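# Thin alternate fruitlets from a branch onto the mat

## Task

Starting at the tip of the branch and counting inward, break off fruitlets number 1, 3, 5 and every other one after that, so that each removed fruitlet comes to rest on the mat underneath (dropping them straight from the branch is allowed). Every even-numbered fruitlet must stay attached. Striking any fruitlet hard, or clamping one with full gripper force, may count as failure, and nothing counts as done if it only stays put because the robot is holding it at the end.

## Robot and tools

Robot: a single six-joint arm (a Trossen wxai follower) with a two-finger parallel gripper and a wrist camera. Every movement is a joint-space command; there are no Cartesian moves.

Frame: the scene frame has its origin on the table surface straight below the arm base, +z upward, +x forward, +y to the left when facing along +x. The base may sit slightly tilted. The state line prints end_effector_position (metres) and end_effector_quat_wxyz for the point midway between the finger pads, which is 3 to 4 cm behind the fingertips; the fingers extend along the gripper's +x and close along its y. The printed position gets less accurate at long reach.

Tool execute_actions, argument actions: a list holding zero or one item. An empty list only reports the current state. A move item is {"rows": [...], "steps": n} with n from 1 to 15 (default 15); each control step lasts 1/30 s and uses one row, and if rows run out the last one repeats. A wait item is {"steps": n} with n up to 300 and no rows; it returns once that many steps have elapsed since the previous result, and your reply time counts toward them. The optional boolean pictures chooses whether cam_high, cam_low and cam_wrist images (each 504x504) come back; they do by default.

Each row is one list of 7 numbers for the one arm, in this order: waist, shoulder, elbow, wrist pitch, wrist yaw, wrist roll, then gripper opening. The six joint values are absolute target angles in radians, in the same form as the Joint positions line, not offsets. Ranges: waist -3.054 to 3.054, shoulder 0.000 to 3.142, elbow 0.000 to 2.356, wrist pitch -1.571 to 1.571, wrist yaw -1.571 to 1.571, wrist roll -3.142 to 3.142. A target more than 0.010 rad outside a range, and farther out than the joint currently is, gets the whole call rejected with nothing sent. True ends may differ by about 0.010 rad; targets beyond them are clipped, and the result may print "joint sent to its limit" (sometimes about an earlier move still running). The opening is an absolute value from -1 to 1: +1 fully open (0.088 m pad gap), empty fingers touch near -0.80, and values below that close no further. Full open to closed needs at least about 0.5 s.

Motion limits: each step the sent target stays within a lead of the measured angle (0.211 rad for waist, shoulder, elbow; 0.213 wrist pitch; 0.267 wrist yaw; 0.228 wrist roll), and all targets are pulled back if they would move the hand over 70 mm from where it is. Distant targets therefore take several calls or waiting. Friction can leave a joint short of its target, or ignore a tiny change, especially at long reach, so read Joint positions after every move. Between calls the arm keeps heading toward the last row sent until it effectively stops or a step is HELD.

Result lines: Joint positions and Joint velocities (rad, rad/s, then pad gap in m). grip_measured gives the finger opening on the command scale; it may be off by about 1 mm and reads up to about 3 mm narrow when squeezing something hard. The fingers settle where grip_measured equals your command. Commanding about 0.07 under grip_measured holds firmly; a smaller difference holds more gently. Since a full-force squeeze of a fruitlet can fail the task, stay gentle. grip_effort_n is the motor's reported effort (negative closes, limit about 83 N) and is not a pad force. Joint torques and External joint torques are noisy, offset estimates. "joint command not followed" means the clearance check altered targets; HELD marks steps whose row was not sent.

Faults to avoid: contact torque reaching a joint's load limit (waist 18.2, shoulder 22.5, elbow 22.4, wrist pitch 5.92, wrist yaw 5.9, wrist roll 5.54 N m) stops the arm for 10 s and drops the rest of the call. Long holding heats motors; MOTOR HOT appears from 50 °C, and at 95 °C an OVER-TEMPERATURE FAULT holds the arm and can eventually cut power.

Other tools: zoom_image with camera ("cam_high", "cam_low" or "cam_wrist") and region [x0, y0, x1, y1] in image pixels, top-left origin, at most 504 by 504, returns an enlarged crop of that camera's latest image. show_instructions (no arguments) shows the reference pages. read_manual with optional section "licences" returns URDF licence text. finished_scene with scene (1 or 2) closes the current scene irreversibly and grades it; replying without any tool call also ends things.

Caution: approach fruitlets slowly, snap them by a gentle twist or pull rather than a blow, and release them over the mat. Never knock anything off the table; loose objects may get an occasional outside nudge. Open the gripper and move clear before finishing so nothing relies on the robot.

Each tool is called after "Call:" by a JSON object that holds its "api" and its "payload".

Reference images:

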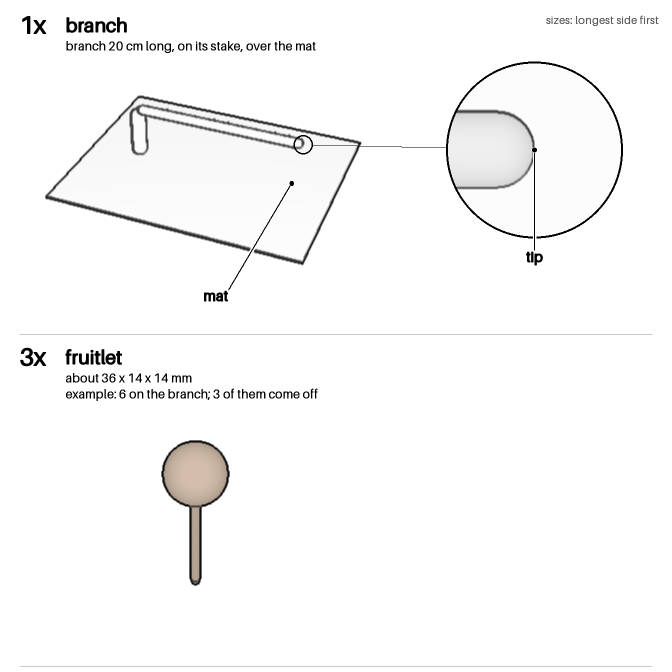

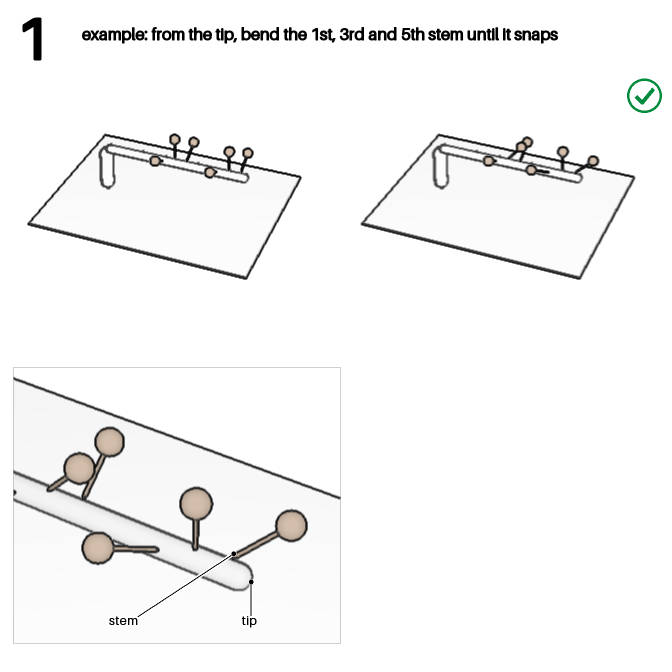

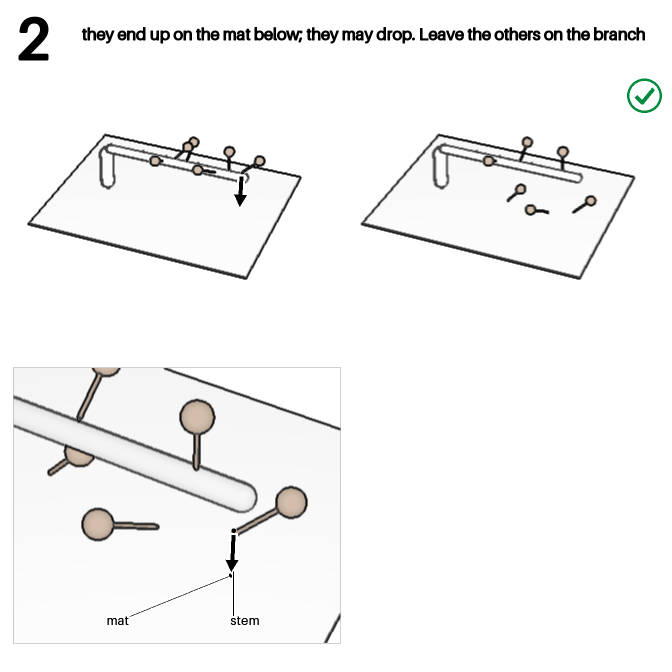

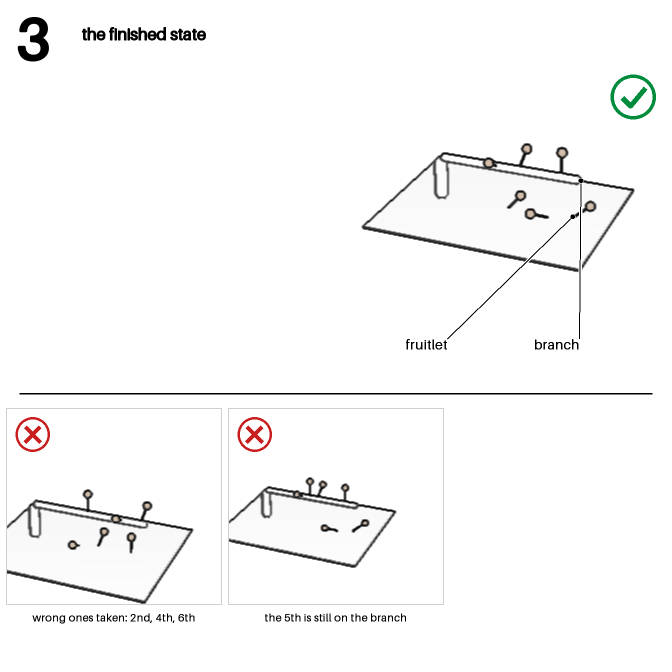

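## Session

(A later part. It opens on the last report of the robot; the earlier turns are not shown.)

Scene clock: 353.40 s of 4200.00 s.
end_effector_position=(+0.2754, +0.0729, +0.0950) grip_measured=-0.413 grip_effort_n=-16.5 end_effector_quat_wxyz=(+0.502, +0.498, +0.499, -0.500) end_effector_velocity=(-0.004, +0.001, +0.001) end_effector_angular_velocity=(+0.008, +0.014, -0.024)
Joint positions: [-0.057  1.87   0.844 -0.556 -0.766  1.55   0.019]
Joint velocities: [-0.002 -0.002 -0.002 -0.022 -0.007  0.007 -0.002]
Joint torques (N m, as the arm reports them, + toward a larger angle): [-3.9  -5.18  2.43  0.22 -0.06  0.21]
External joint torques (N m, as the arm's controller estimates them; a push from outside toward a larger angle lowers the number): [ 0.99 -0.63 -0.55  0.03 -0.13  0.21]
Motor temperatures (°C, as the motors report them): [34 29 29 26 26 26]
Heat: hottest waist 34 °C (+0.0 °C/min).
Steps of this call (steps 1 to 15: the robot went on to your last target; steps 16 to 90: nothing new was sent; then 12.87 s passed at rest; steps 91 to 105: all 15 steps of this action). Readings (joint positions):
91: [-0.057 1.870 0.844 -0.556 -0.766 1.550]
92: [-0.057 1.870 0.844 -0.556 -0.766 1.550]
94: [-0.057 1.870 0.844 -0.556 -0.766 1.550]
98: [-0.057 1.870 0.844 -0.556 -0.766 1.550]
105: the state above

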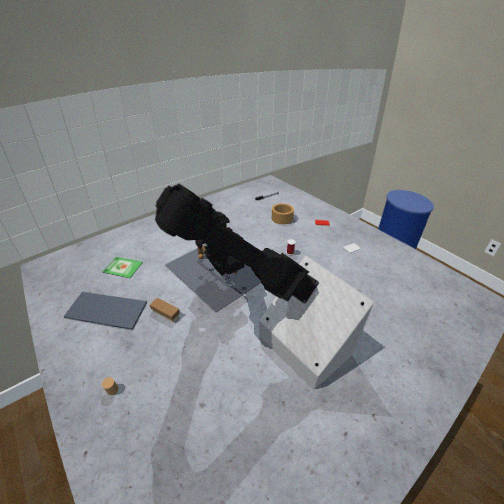

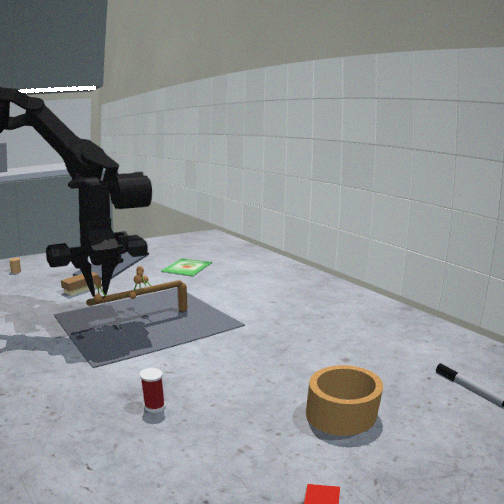

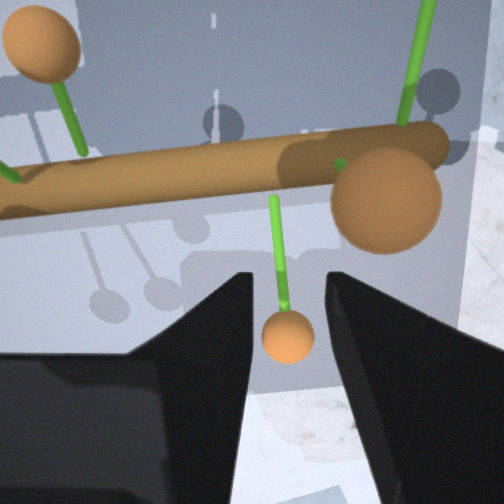

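Call:
{"api": "execute_actions", "payload": {"actions": [{"rows":[[-0.054,1.864,0.837,-0.554,-0.769,1.556,-0.56]],"steps":12}]}}

Scene clock: 357.37 s of 4200.00 s.
end_effector_position=(+0.2754, +0.0729, +0.0950) grip_measured=-0.554 grip_effort_n=-16.5 end_effector_quat_wxyz=(+0.502, +0.498, +0.499, -0.500) end_effector_velocity=(-0.002, -0.001, +0.001) end_effector_angular_velocity=(-0.007, +0.004, -0.014)
Joint positions: [-0.057  1.87   0.844 -0.556 -0.766  1.55   0.012]
Joint velocities: [-0.002 -0.002 -0.002 -0.007  0.007  0.007 -0.002]
Joint torques (N m, as the arm reports them, + toward a larger angle): [-3.92 -5.17  2.46  0.22 -0.06  0.2 ]
External joint torques (N m, as the arm's controller estimates them; a push from outside toward a larger angle lowers the number): [ 0.99 -0.62 -0.54  0.02 -0.13  0.2 ]
Motor temperatures (°C, as the motors report them): [34 29 29 26 26 26]
Heat: hottest waist 34 °C (+0.0 °C/min).
Steps of this call (steps 1 to 15: the robot went on to your last target; steps 16 to 90: nothing new was sent; then 0.57 s passed at rest; steps 91 to 102: all 12 steps of this action). Readings (joint positions):
91: [-0.057 1.870 0.844 -0.556 -0.766 1.550]
92: [-0.057 1.870 0.844 -0.556 -0.766 1.550]
94: [-0.057 1.870 0.844 -0.556 -0.766 1.550]
98: [-0.057 1.870 0.844 -0.556 -0.766 1.550]
102: the state above

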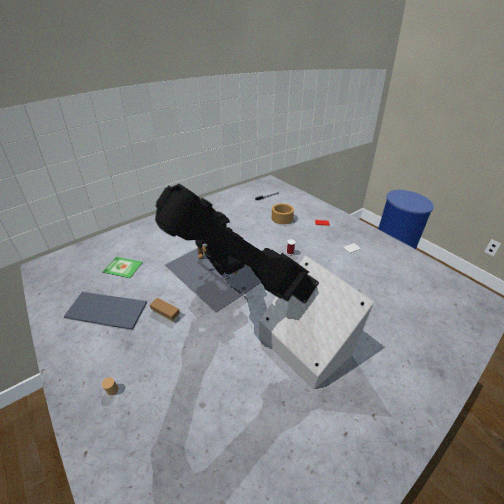

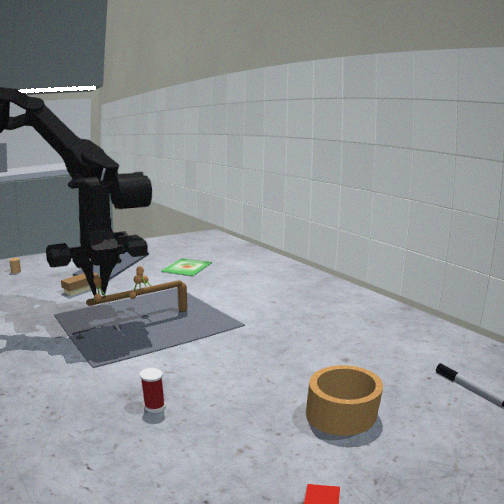

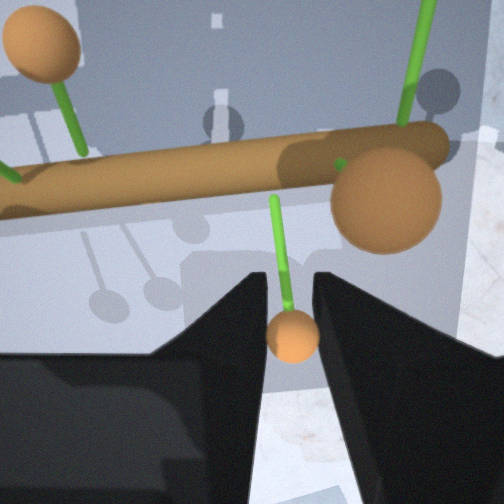

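Call:
{"api": "zoom_image", "payload": {"camera": "cam_wrist", "region": [230, 250, 360, 400]}}

Region (230, 250, 360, 400) of cam_wrist's 504x504 image, scaled by 3.360, with more detail than that image has; it fills the left 437 columns of this view, and the rest is white.

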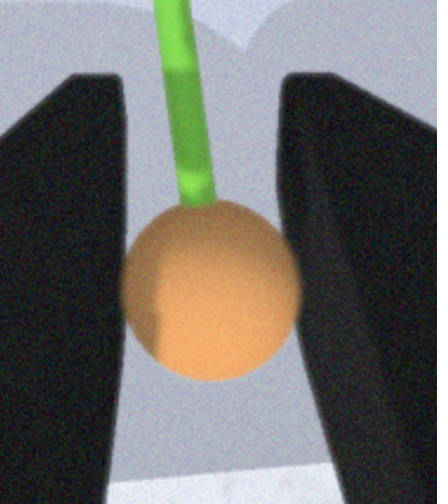

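Call:
{"api": "execute_actions", "payload": {"actions": [{"rows":[[-0.054,1.864,0.837,-0.554,-0.769,1.556,-0.6]],"steps":10}]}}

Scene clock: 365.13 s of 4200.00 s.
end_effector_position=(+0.2754, +0.0729, +0.0950) grip_measured=-0.595 grip_effort_n=-20.2 end_effector_quat_wxyz=(+0.502, +0.498, +0.499, -0.500) end_effector_velocity=(-0.003, +0.000, -0.000) end_effector_angular_velocity=(+0.007, +0.007, -0.003)
Joint positions: [-0.057  1.87   0.844 -0.556 -0.766  1.55   0.01 ]
Joint velocities: [-0.002 -0.002 -0.007 -0.007 -0.007 -0.007 -0.001]
Joint torques (N m, as the arm reports them, + toward a larger angle): [-3.91 -5.17  2.47  0.22 -0.06  0.2 ]
External joint torques (N m, as the arm's controller estimates them; a push from outside toward a larger angle lowers the number): [ 0.98 -0.65 -0.52  0.02 -0.13  0.2 ]
Motor temperatures (°C, as the motors report them): [34 29 29 26 26 26]
Heat: hottest waist 34 °C (+0.0 °C/min).
Steps of this call (steps 1 to 15: the robot went on to your last target; steps 16 to 90: nothing new was sent; then 4.43 s passed at rest; steps 91 to 100: all 10 steps of this action). Readings (joint positions):
91: [-0.057 1.870 0.844 -0.556 -0.766 1.550]
92: [-0.057 1.870 0.844 -0.556 -0.766 1.550]
94: [-0.057 1.870 0.844 -0.556 -0.766 1.550]
98: [-0.057 1.870 0.844 -0.556 -0.766 1.550]
100: the state above

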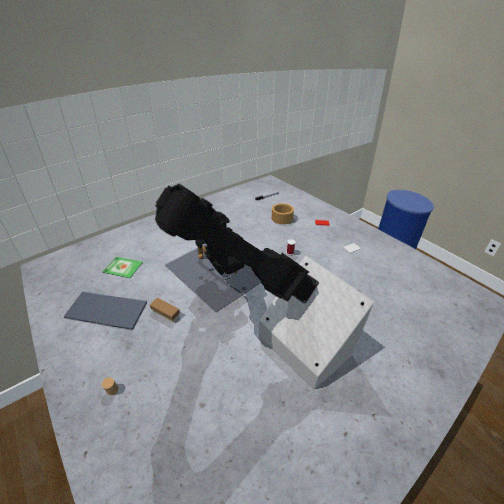

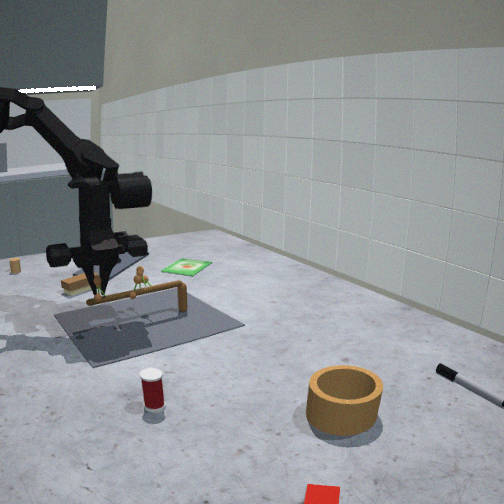

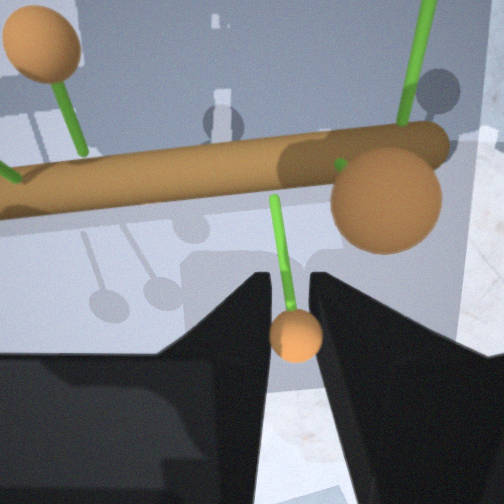

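Call:
{"api": "execute_actions", "payload": {"actions": [{"rows":[[-0.054,1.864,0.837,-0.554,-0.769,1.556,-0.63]],"steps":10}]}}

Call:
{"api": "zoom_image", "payload": {"camera": "cam_wrist", "region": [230, 250, 360, 400]}}

Scene clock: 381.53 s of 4200.00 s.
end_effector_position=(+0.2754, +0.0729, +0.0950) grip_measured=-0.621 grip_effort_n=-40.2 end_effector_quat_wxyz=(+0.502, +0.498, +0.499, -0.500) end_effector_velocity=(-0.004, +0.001, +0.001) end_effector_angular_velocity=(+0.008, +0.014, +0.005)
Joint positions: [-0.057  1.87   0.844 -0.556 -0.766  1.55   0.009]
Joint velocities: [-0.002 -0.002 -0.002 -0.022 -0.007 -0.022 -0.001]
Joint torques (N m, as the arm reports them, + toward a larger angle): [-3.91 -5.17  2.47  0.22 -0.06  0.21]
External joint torques (N m, as the arm's controller estimates them; a push from outside toward a larger angle lowers the number): [ 0.98 -0.62 -0.52  0.03 -0.12  0.21]
Motor temperatures (°C, as the motors report them): [34 30 29 26 26 26]
Heat: hottest waist 34 °C (+0.0 °C/min).
Steps of this call (steps 1 to 15: the robot went on to your last target; steps 16 to 90: nothing new was sent; then 13.07 s passed at rest; steps 91 to 100: all 10 steps of this action). Readings (joint positions):
91: [-0.057 1.870 0.844 -0.556 -0.766 1.550]
92: [-0.057 1.870 0.844 -0.556 -0.766 1.550]
94: [-0.057 1.870 0.844 -0.556 -0.766 1.550]
98: [-0.057 1.870 0.844 -0.556 -0.766 1.550]
100: the state above

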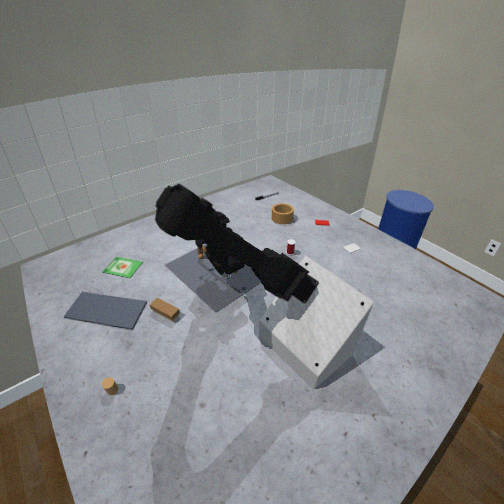

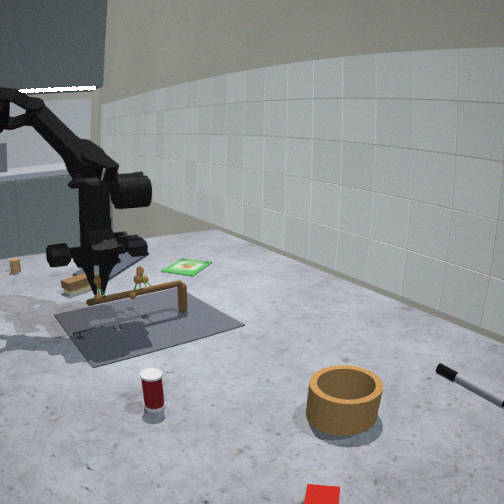

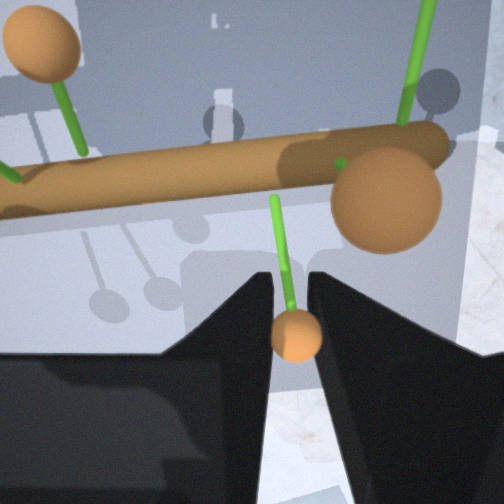

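Region (230, 250, 360, 400) of cam_wrist's 504x504 image, scaled by 3.360, with more detail than that image has; it fills the left 437 columns of this view, and the rest is white.

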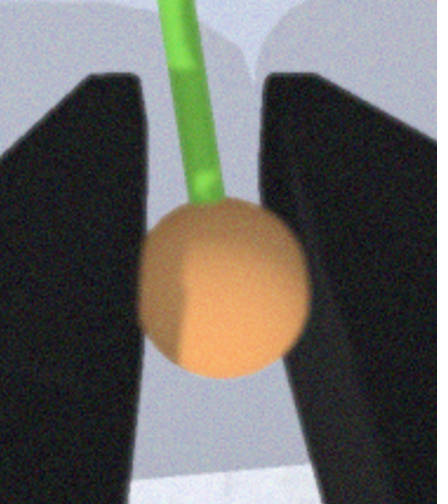

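Call:
{"api": "execute_actions", "payload": {"actions": [{"rows":[[-0.054,1.864,0.837,-0.554,-0.769,1.556,-0.5],[-0.054,1.864,0.837,-0.554,-0.769,1.556,-0.5],[-0.054,1.864,0.837,-0.554,-0.769,1.556,-0.5],[-0.054,1.864,0.837,-0.554,-0.769,1.556,-0.5],[-0.054,1.87,0.845,-0.556,-0.769,1.556,-0.5],[-0.054,1.876,0.853,-0.558,-0.769,1.556,-0.5],[-0.054,1.882,0.861,-0.561,-0.769,1.556,-0.5],[-0.054,1.888,0.870,-0.564,-0.769,1.556,-0.5],[-0.054,1.894,0.879,-0.567,-0.769,1.556,-0.5],[-0.054,1.900,0.888,-0.570,-0.769,1.556,-0.5],[-0.054,1.905,0.896,-0.572,-0.769,1.556,-0.5],[-0.054,1.909,0.903,-0.574,-0.769,1.556,-0.5]],"steps":15}]}}

Scene clock: 433.87 s of 4200.00 s.
end_effector_position=(+0.2872, +0.0743, +0.0966) grip_measured=-0.504 grip_effort_n=14.2 end_effector_quat_wxyz=(+0.506, +0.498, +0.499, -0.497) end_effector_velocity=(+0.017, +0.004, +0.002) end_effector_angular_velocity=(+0.022, -0.000, +0.004)
Joint positions: [-0.057  1.894  0.89  -0.569 -0.766  1.55   0.014]
Joint velocities: [-0.002  0.046  0.081 -0.037 -0.022 -0.007  0.001]
Joint torques (N m, as the arm reports them, + toward a larger angle): [-4.08 -3.53  3.83 -0.1  -0.06  0.2 ]
External joint torques (N m, as the arm's controller estimates them; a push from outside toward a larger angle lowers the number): [ 1.    1.1   0.95 -0.24 -0.12  0.2 ]
Motor temperatures (°C, as the motors report them): [34 30 29 26 26 26]
Heat: hottest waist 34 °C (+0.0 °C/min).
Steps of this call (steps 1 to 15: the robot went on to your last target; steps 16 to 90: nothing new was sent; then 48.83 s passed at rest; steps 91 to 105: all 15 steps of this action). Readings (joint positions):
91: [-0.057 1.870 0.844 -0.556 -0.766 1.550]
92: [-0.057 1.870 0.844 -0.556 -0.766 1.550]
94: [-0.057 1.870 0.844 -0.556 -0.766 1.550]
98: [-0.057 1.871 0.847 -0.558 -0.766 1.550]
105: the state above

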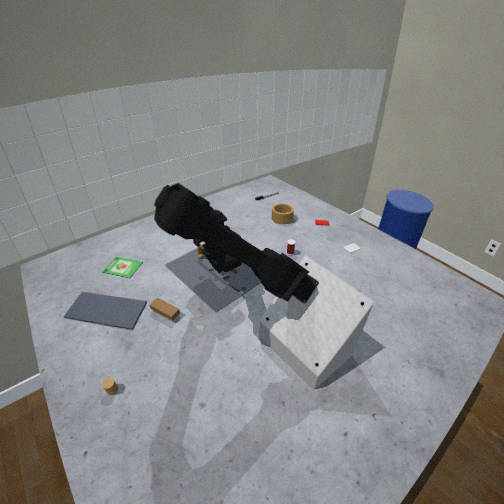

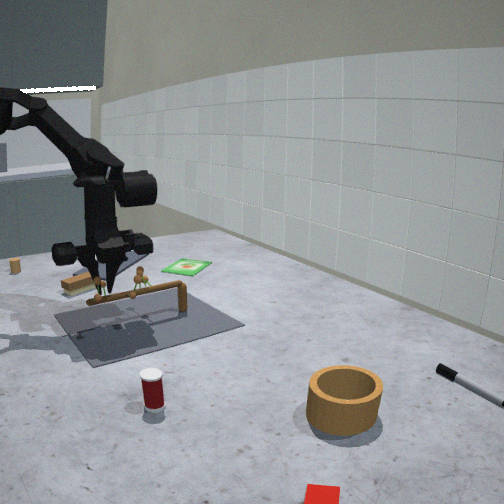

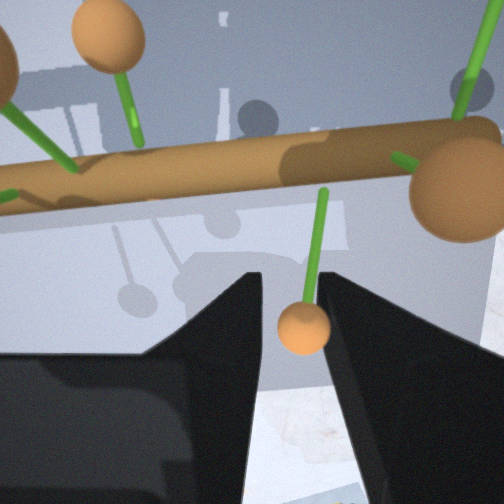

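Call:
{"api": "execute_actions", "payload": {"actions": [{"rows":[[-0.055,1.913,0.908,-0.576,-0.769,1.555,-0.5],[-0.056,1.918,0.914,-0.578,-0.769,1.554,-0.5],[-0.057,1.923,0.920,-0.580,-0.769,1.553,-0.5],[-0.058,1.928,0.926,-0.582,-0.769,1.552,-0.5],[-0.059,1.933,0.932,-0.584,-0.769,1.551,-0.5],[-0.060,1.938,0.938,-0.586,-0.769,1.550,-0.5],[-0.061,1.943,0.944,-0.588,-0.769,1.549,-0.5],[-0.062,1.948,0.950,-0.590,-0.769,1.548,-0.5],[-0.063,1.953,0.956,-0.592,-0.769,1.546,-0.5],[-0.064,1.958,0.962,-0.594,-0.769,1.545,-0.5],[-0.064,1.964,0.969,-0.595,-0.769,1.543,-0.5]],"steps":15}]}}

Scene clock: 449.40 s of 4200.00 s.
end_effector_position=(+0.3015, +0.0709, +0.0955) grip_measured=-0.503 grip_effort_n=13.7 end_effector_quat_wxyz=(+0.502, +0.500, +0.498, -0.501) end_effector_velocity=(+0.005, +0.001, -0.001) end_effector_angular_velocity=(+0.023, +0.021, -0.031)
Joint positions: [-0.062  1.95   0.957 -0.591 -0.766  1.55   0.014]
Joint velocities: [-0.002  0.037  0.042 -0.037 -0.022  0.007 -0.   ]
Joint torques (N m, as the arm reports them, + toward a larger angle): [-4.62 -3.78  4.11 -0.07 -0.05 -0.26]
External joint torques (N m, as the arm's controller estimates them; a push from outside toward a larger angle lowers the number): [ 0.71  1.24  1.1  -0.23 -0.11 -0.25]
Motor temperatures (°C, as the motors report them): [34 30 29 25 26 26]
Heat: hottest waist 34 °C (+0.0 °C/min).
Steps of this call (steps 1 to 15: the robot went on to your last target; steps 16 to 90: nothing new was sent; then 12.03 s passed at rest; steps 91 to 105: all 15 steps of this action). Readings (joint positions):
91: [-0.057 1.900 0.897 -0.573 -0.766 1.550]
92: [-0.057 1.901 0.899 -0.574 -0.766 1.550]
94: [-0.057 1.908 0.906 -0.576 -0.766 1.550]
98: [-0.057 1.925 0.927 -0.583 -0.766 1.550]
105: the state above

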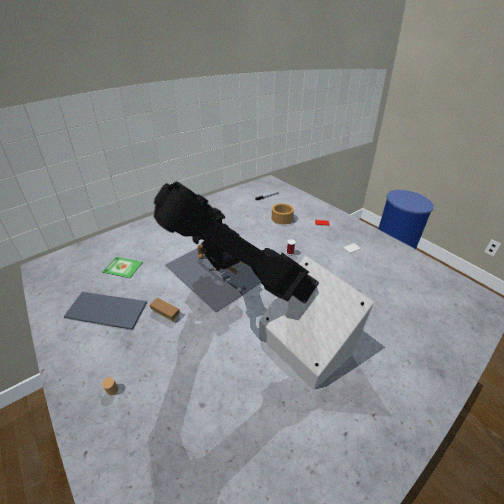

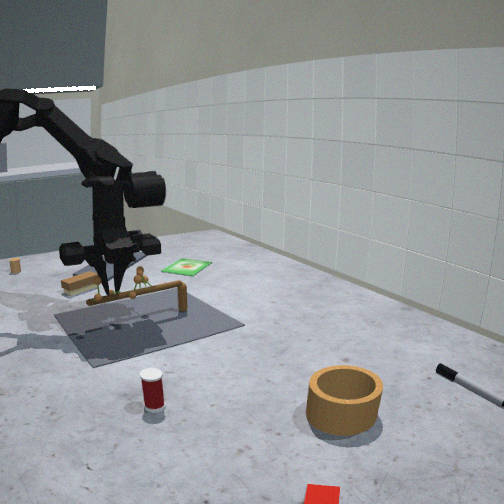

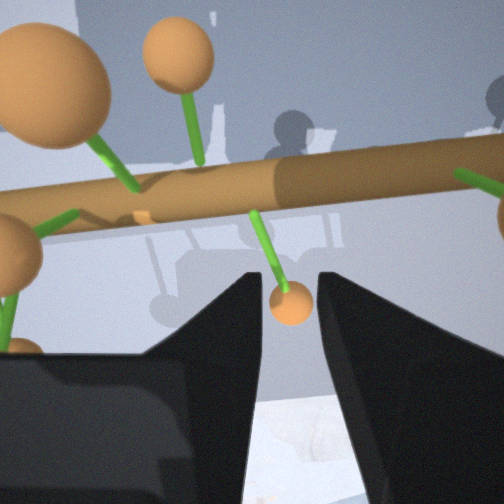

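Call:
{"api": "execute_actions", "payload": {"actions": [{"steps":15}]}}

Scene clock: 454.17 s of 4200.00 s.
end_effector_position=(+0.3023, +0.0708, +0.0955) grip_measured=-0.503 grip_effort_n=13.7 end_effector_quat_wxyz=(+0.501, +0.500, +0.498, -0.501) end_effector_velocity=(-0.002, -0.002, -0.000) end_effector_angular_velocity=(-0.007, +0.007, -0.003)
Joint positions: [-0.062  1.953  0.962 -0.593 -0.766  1.549  0.014]
Joint velocities: [-0.002  0.002 -0.002 -0.007  0.007 -0.007 -0.   ]
Joint torques (N m, as the arm reports them, + toward a larger angle): [-4.72 -3.84  4.09 -0.06 -0.05 -0.26]
External joint torques (N m, as the arm's controller estimates them; a push from outside toward a larger angle lowers the number): [ 0.74  1.19  0.99 -0.26 -0.12 -0.26]
Motor temperatures (°C, as the motors report them): [35 30 29 25 26 26]
Heat: hottest waist 35 °C (+1.0 °C/min).
Steps of this call (steps 1 to 15: the robot went on to your last target; steps 16 to 90: nothing new was sent; then 1.77 s passed at rest). Readings (joint positions):
1: [-0.062 1.951 0.959 -0.592 -0.766 1.550]
2: [-0.062 1.952 0.960 -0.592 -0.766 1.550]
4: [-0.062 1.952 0.961 -0.592 -0.766 1.550]
8: [-0.062 1.953 0.962 -0.592 -0.766 1.549]
90: the state above
The arm was judged still, so your last target was given up. Only a new action makes it travel on or press farther. Fingers that are still opening or closing keep moving.

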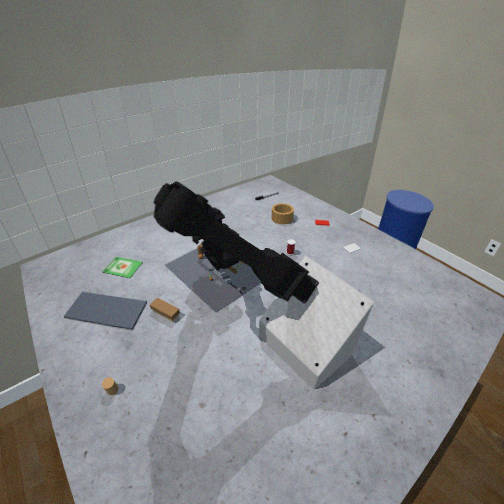

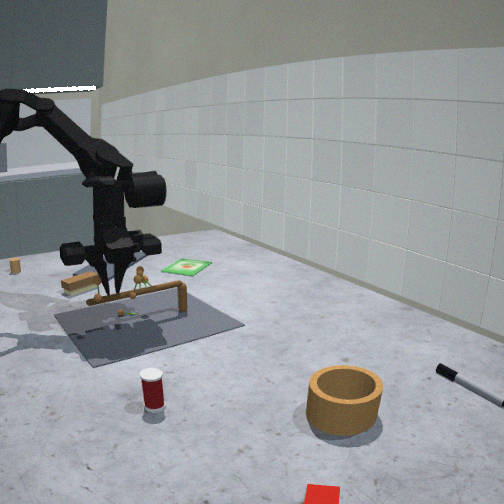

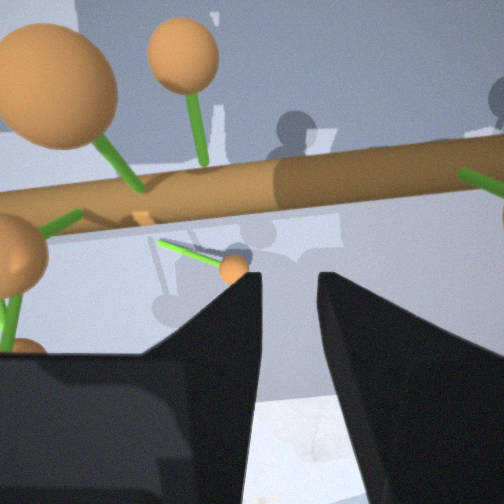

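Call:
{"api": "execute_actions", "payload": {"actions": [{"rows":[[-0.09,1.95,1.0,-0.67,-0.767,1.5,-0.4],[-0.12,1.94,1.04,-0.75,-0.765,1.46,-0.3],[-0.171,1.924,1.097,-0.867,-0.762,1.39,-0.1]],"steps":12}], "pictures": false}}

Call:
{"api": "execute_actions", "payload": {"actions": [{"rows":[[-0.152,2.087,1.315,-0.904,-0.763,1.42,-0.1]],"steps":15}]}}

Scene clock: 501.33 s of 4200.00 s.
end_effector_position=(+0.3095, +0.0706, +0.1421) grip_measured=-0.117 grip_effort_n=14.2 end_effector_quat_wxyz=(+0.497, +0.502, +0.500, -0.502) end_effector_velocity=(-0.022, +0.005, +0.001) end_effector_angular_velocity=(+0.023, +0.085, -0.022)
Joint positions: [-0.169  1.929  1.089 -0.855 -0.766  1.401  0.033]
Joint velocities: [-0.002 -0.002 -0.002 -0.125 -0.007 -0.066  0.007]
Joint torques (N m, as the arm reports them, + toward a larger angle): [-4.64 -5.48  4.68 -0.04  0.16 -0.26]
External joint torques (N m, as the arm's controller estimates them; a push from outside toward a larger angle lowers the number): [ 0.94 -0.49  0.93 -0.26  0.1  -0.25]
Motor temperatures (°C, as the motors report them): [36 29 30 25 26 26]
Heat: hottest waist 36 °C (+2.0 °C/min).
Steps of this call (steps 1 to 90: nothing new was sent; then 43.77 s passed at rest; steps 91 to 102: all 12 steps of this action). Readings (joint positions):
91: [-0.064 1.953 0.968 -0.610 -0.766 1.539]
92: [-0.071 1.953 0.981 -0.648 -0.766 1.520]
94: [-0.110 1.952 1.025 -0.751 -0.766 1.462]
98: [-0.165 1.933 1.080 -0.829 -0.766 1.415]
102: the state above

Scene clock: 501.83 s of 4200.00 s.
end_effector_position=(+0.3569, +0.0684, +0.1421) grip_measured=-0.103 grip_effort_n=14.2 end_effector_quat_wxyz=(+0.504, +0.499, +0.500, -0.497) end_effector_velocity=(+0.001, +0.001, +0.002) end_effector_angular_velocity=(+0.009, +0.006, -0.017)
Joint positions: [-0.155  2.074  1.305 -0.901 -0.763  1.414  0.034]
Joint velocities: [-0.002  0.007  0.017 -0.022 -0.007  0.007 -0.   ]
Joint torques (N m, as the arm reports them, + toward a larger angle): [-5.14 -4.55  4.92 -0.06  0.06  0.2 ]
External joint torques (N m, as the arm's controller estimates them; a push from outside toward a larger angle lowers the number): [ 1.3   1.44  1.11 -0.26  0.    0.2 ]
Motor temperatures (°C, as the motors report them): [36 29 30 25 26 26]
Heat: hottest waist 36 °C (+2.0 °C/min).
Steps of this call (steps 1 to 15: all 15 steps of this action). Readings (joint positions):
1: [-0.167 1.956 1.123 -0.890 -0.763 1.402]
2: [-0.163 1.986 1.168 -0.891 -0.763 1.404]
4: [-0.158 2.038 1.246 -0.879 -0.763 1.406]
8: [-0.156 2.062 1.294 -0.897 -0.763 1.412]
15: the state above

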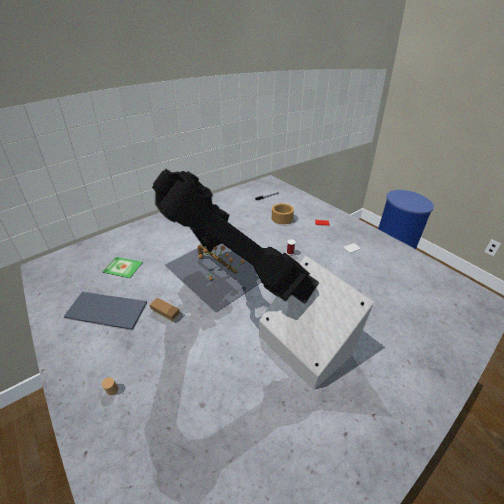

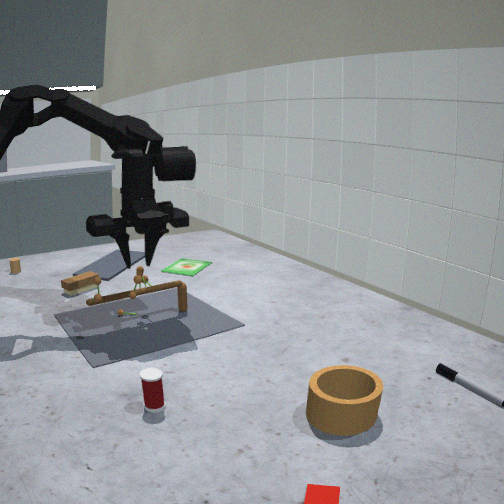

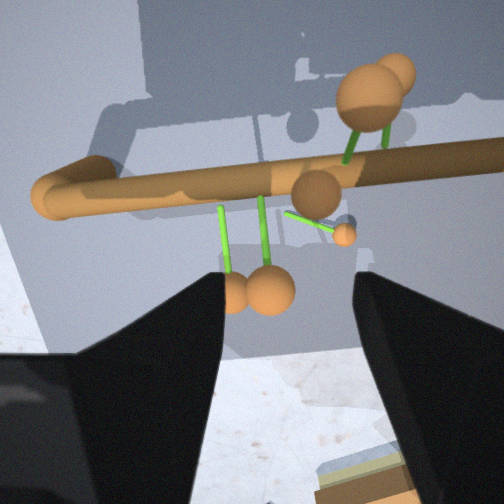

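Call:
{"api": "execute_actions", "payload": {"actions": [{"rows":[[-0.152,2.087,1.315,-0.904,-0.763,1.42,-0.29],[-0.152,2.087,1.315,-0.904,-0.763,1.42,-0.29],[-0.152,2.087,1.315,-0.904,-0.763,1.42,-0.29],[-0.152,2.087,1.315,-0.904,-0.763,1.42,-0.29],[-0.147,2.094,1.315,-0.892,-0.764,1.427,-0.29],[-0.142,2.101,1.315,-0.88,-0.764,1.433,-0.29],[-0.137,2.108,1.315,-0.868,-0.765,1.44,-0.29],[-0.133,2.115,1.315,-0.857,-0.766,1.447,-0.29]],"steps":15}]}}

Scene clock: 532.77 s of 4200.00 s.
end_effector_position=(+0.3615, +0.0665, +0.1307) grip_measured=-0.285 grip_effort_n=-16.5 end_effector_quat_wxyz=(+0.503, +0.498, +0.500, -0.499) end_effector_velocity=(+0.003, +0.001, +0.002) end_effector_angular_velocity=(+0.006, -0.011, -0.001)
Joint positions: [-0.135  2.103  1.309 -0.862 -0.763  1.439  0.025]
Joint velocities: [-0.002 -0.002  0.002  0.007 -0.007  0.007 -0.001]
Joint torques (N m, as the arm reports them, + toward a larger angle): [-5.27 -4.69  4.62  0.22 -0.05  0.21]
External joint torques (N m, as the arm's controller estimates them; a push from outside toward a larger angle lowers the number): [ 1.28  1.39  0.89  0.   -0.11  0.21]
Motor temperatures (°C, as the motors report them): [37 29 30 25 26 26]
Heat: hottest waist 37 °C (+2.0 °C/min).
Steps of this call (steps 1 to 15: the robot went on to your last target; steps 16 to 90: nothing new was sent; then 27.43 s passed at rest; steps 91 to 105: all 15 steps of this action). Readings (joint positions):
91: [-0.155 2.075 1.307 -0.902 -0.763 1.414]
92: [-0.155 2.075 1.307 -0.902 -0.763 1.414]
94: [-0.155 2.075 1.307 -0.902 -0.763 1.414]
98: [-0.148 2.087 1.308 -0.882 -0.763 1.427]
105: the state above

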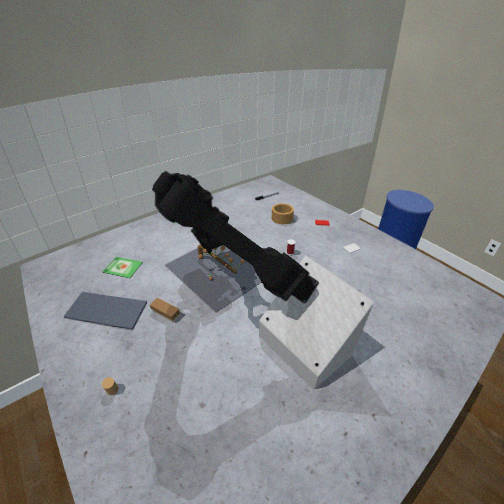

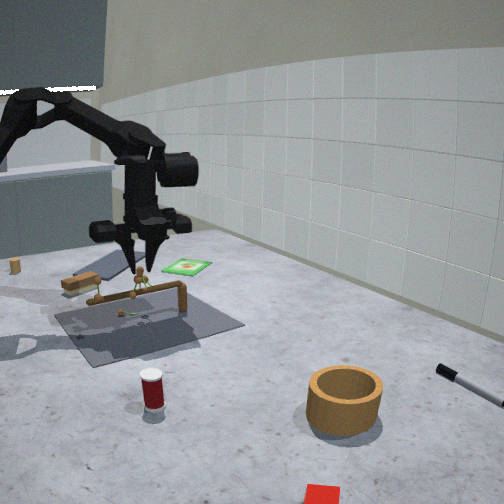

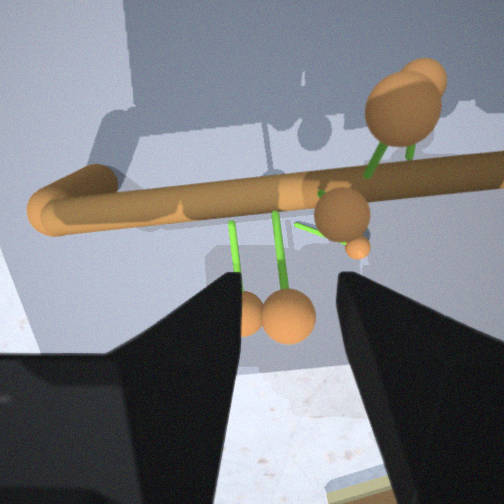

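Call:
{"api": "zoom_image", "payload": {"camera": "cam_low", "region": [90, 230, 200, 320]}}

Region (90, 230, 200, 320) of cam_low's 504x504 image, scaled by 4.582, with more detail than that image has; it fills the top 412 rows of this view, and the rest is white.

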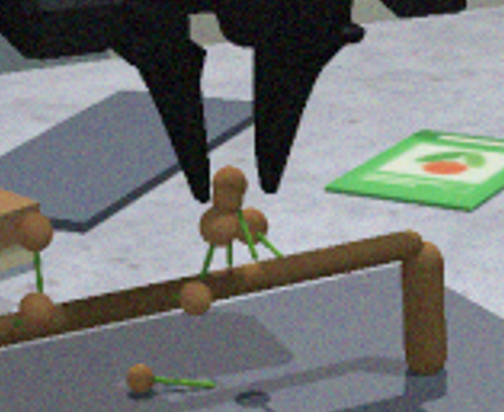

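Call:
{"api": "execute_actions", "payload": {"actions": [{"rows":[[-0.135,2.095,1.297,-0.857,-0.765,1.44,-0.29],[-0.134,2.092,1.289,-0.851,-0.765,1.441,-0.29],[-0.134,2.089,1.281,-0.846,-0.765,1.441,-0.29],[-0.134,2.086,1.273,-0.84,-0.765,1.442,-0.29],[-0.133,2.083,1.265,-0.834,-0.765,1.442,-0.29],[-0.133,2.080,1.257,-0.828,-0.765,1.443,-0.29],[-0.133,2.077,1.249,-0.823,-0.765,1.443,-0.29],[-0.132,2.074,1.241,-0.817,-0.765,1.444,-0.29],[-0.132,2.071,1.233,-0.812,-0.765,1.444,-0.29]],"steps":14}]}}

Scene clock: 571.93 s of 4200.00 s.
end_effector_position=(+0.3507, +0.0622, +0.1249) grip_measured=-0.287 grip_effort_n=-16.5 end_effector_quat_wxyz=(+0.502, +0.498, +0.500, -0.500) end_effector_velocity=(-0.003, +0.001, +0.001) end_effector_angular_velocity=(+0.005, -0.022, +0.010)
Joint positions: [-0.135  2.085  1.244 -0.817 -0.763  1.441  0.025]
Joint velocities: [-0.002 -0.027 -0.037  0.037 -0.007  0.007 -0.   ]
Joint torques (N m, as the arm reports them, + toward a larger angle): [-5.06 -7.04  2.94  0.23 -0.02  0.11]
External joint torques (N m, as the arm's controller estimates them; a push from outside toward a larger angle lowers the number): [ 1.26 -1.11 -0.73  0.   -0.07  0.1 ]
Motor temperatures (°C, as the motors report them): [38 30 30 25 26 26]
Heat: hottest waist 38 °C (+2.0 °C/min).
Steps of this call (steps 1 to 15: the robot went on to your last target; steps 16 to 90: nothing new was sent; then 35.70 s passed at rest; steps 91 to 104: all 14 steps of this action). Readings (joint positions):
91: [-0.135 2.103 1.309 -0.859 -0.763 1.441]
92: [-0.135 2.103 1.308 -0.858 -0.763 1.441]
94: [-0.135 2.102 1.300 -0.851 -0.763 1.441]
98: [-0.135 2.095 1.270 -0.834 -0.763 1.441]
104: the state above

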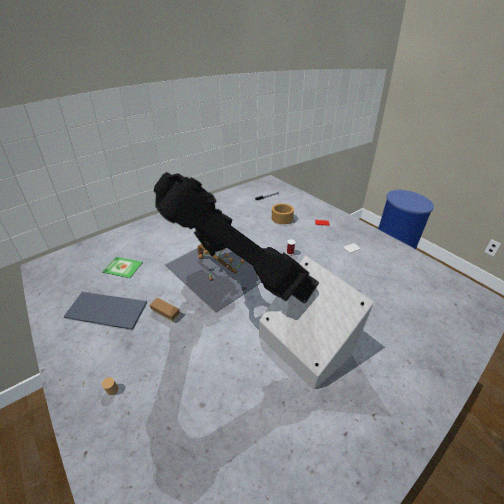

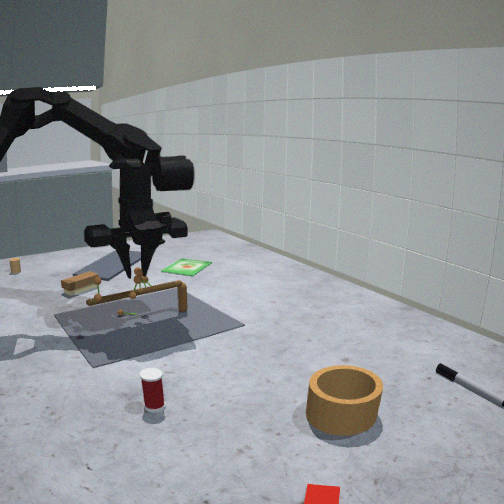

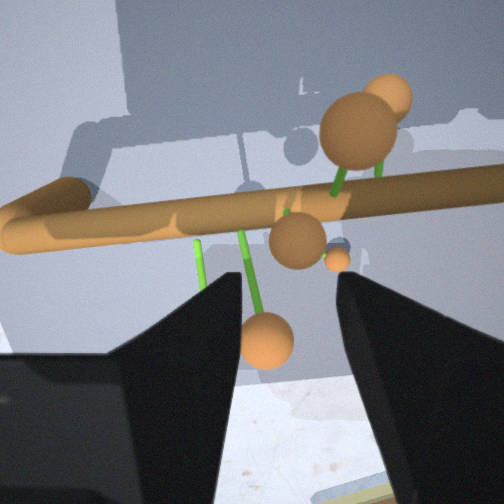

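Call:
{"api": "execute_actions", "payload": {"actions": [{"rows":[[-0.125,2.069,1.228,-0.806,-0.765,1.448,-0.29],[-0.12,2.066,1.22,-0.80,-0.765,1.452,-0.29],[-0.116,2.062,1.212,-0.795,-0.765,1.455,-0.29],[-0.114,2.057,1.203,-0.79,-0.765,1.457,-0.29],[-0.114,2.052,1.195,-0.786,-0.765,1.458,-0.29],[-0.114,2.047,1.187,-0.782,-0.765,1.459,-0.29],[-0.114,2.042,1.179,-0.778,-0.765,1.46,-0.29],[-0.114,2.037,1.171,-0.774,-0.765,1.46,-0.29],[-0.114,2.032,1.163,-0.77,-0.765,1.46,-0.29],[-0.114,2.027,1.155,-0.766,-0.765,1.46,-0.29],[-0.114,2.022,1.147,-0.762,-0.765,1.46,-0.29],[-0.114,2.018,1.14,-0.758,-0.765,1.46,-0.29],[-0.114,2.014,1.133,-0.755,-0.765,1.46,-0.29]],"steps":15}]}}

Scene clock: 606.40 s of 4200.00 s.
end_effector_position=(+0.3335, +0.0665, +0.1184) grip_measured=-0.287 grip_effort_n=-16.5 end_effector_quat_wxyz=(+0.504, +0.495, +0.503, -0.498) end_effector_velocity=(-0.026, +0.001, -0.002) end_effector_angular_velocity=(-0.007, +0.001, -0.004)
Joint positions: [-0.117  2.031  1.151 -0.764 -0.763  1.454  0.025]
Joint velocities: [ 0.002 -0.081 -0.129  0.051  0.007  0.007 -0.   ]
Joint torques (N m, as the arm reports them, + toward a larger angle): [-4.78 -6.58  2.94  0.3  -0.01  0.22]
External joint torques (N m, as the arm's controller estimates them; a push from outside toward a larger angle lowers the number): [ 1.21 -1.05 -0.66  0.03 -0.07  0.22]
Motor temperatures (°C, as the motors report them): [38 32 30 25 26 26]
Heat: hottest waist 38 °C (+1.0 °C/min).
Steps of this call (steps 1 to 15: the robot went on to your last target; steps 16 to 90: nothing new was sent; then 30.97 s passed at rest; steps 91 to 105: all 15 steps of this action). Readings (joint positions):
91: [-0.134 2.082 1.240 -0.813 -0.763 1.441]
92: [-0.133 2.081 1.237 -0.809 -0.763 1.441]
94: [-0.127 2.076 1.228 -0.802 -0.763 1.445]
98: [-0.117 2.061 1.199 -0.787 -0.763 1.451]
105: the state above

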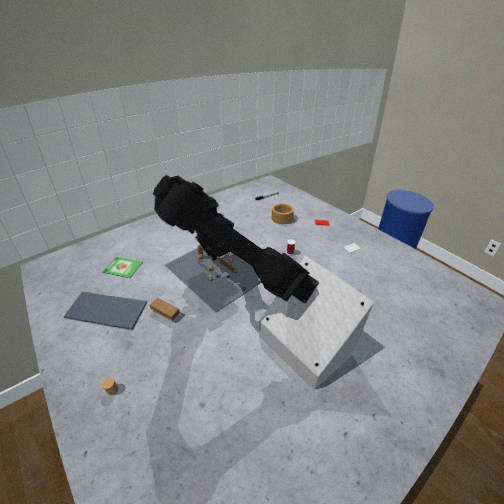

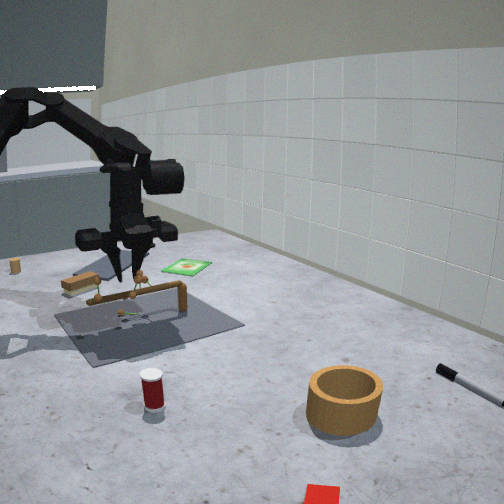

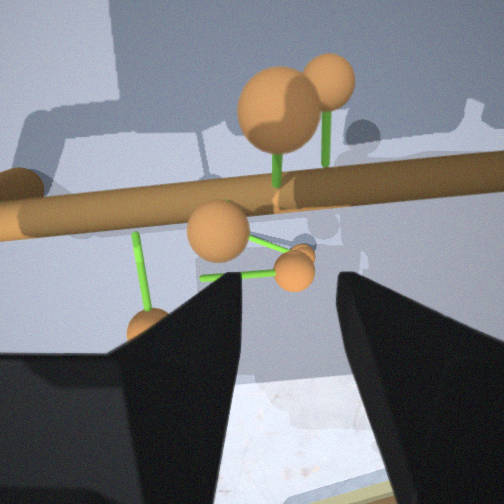

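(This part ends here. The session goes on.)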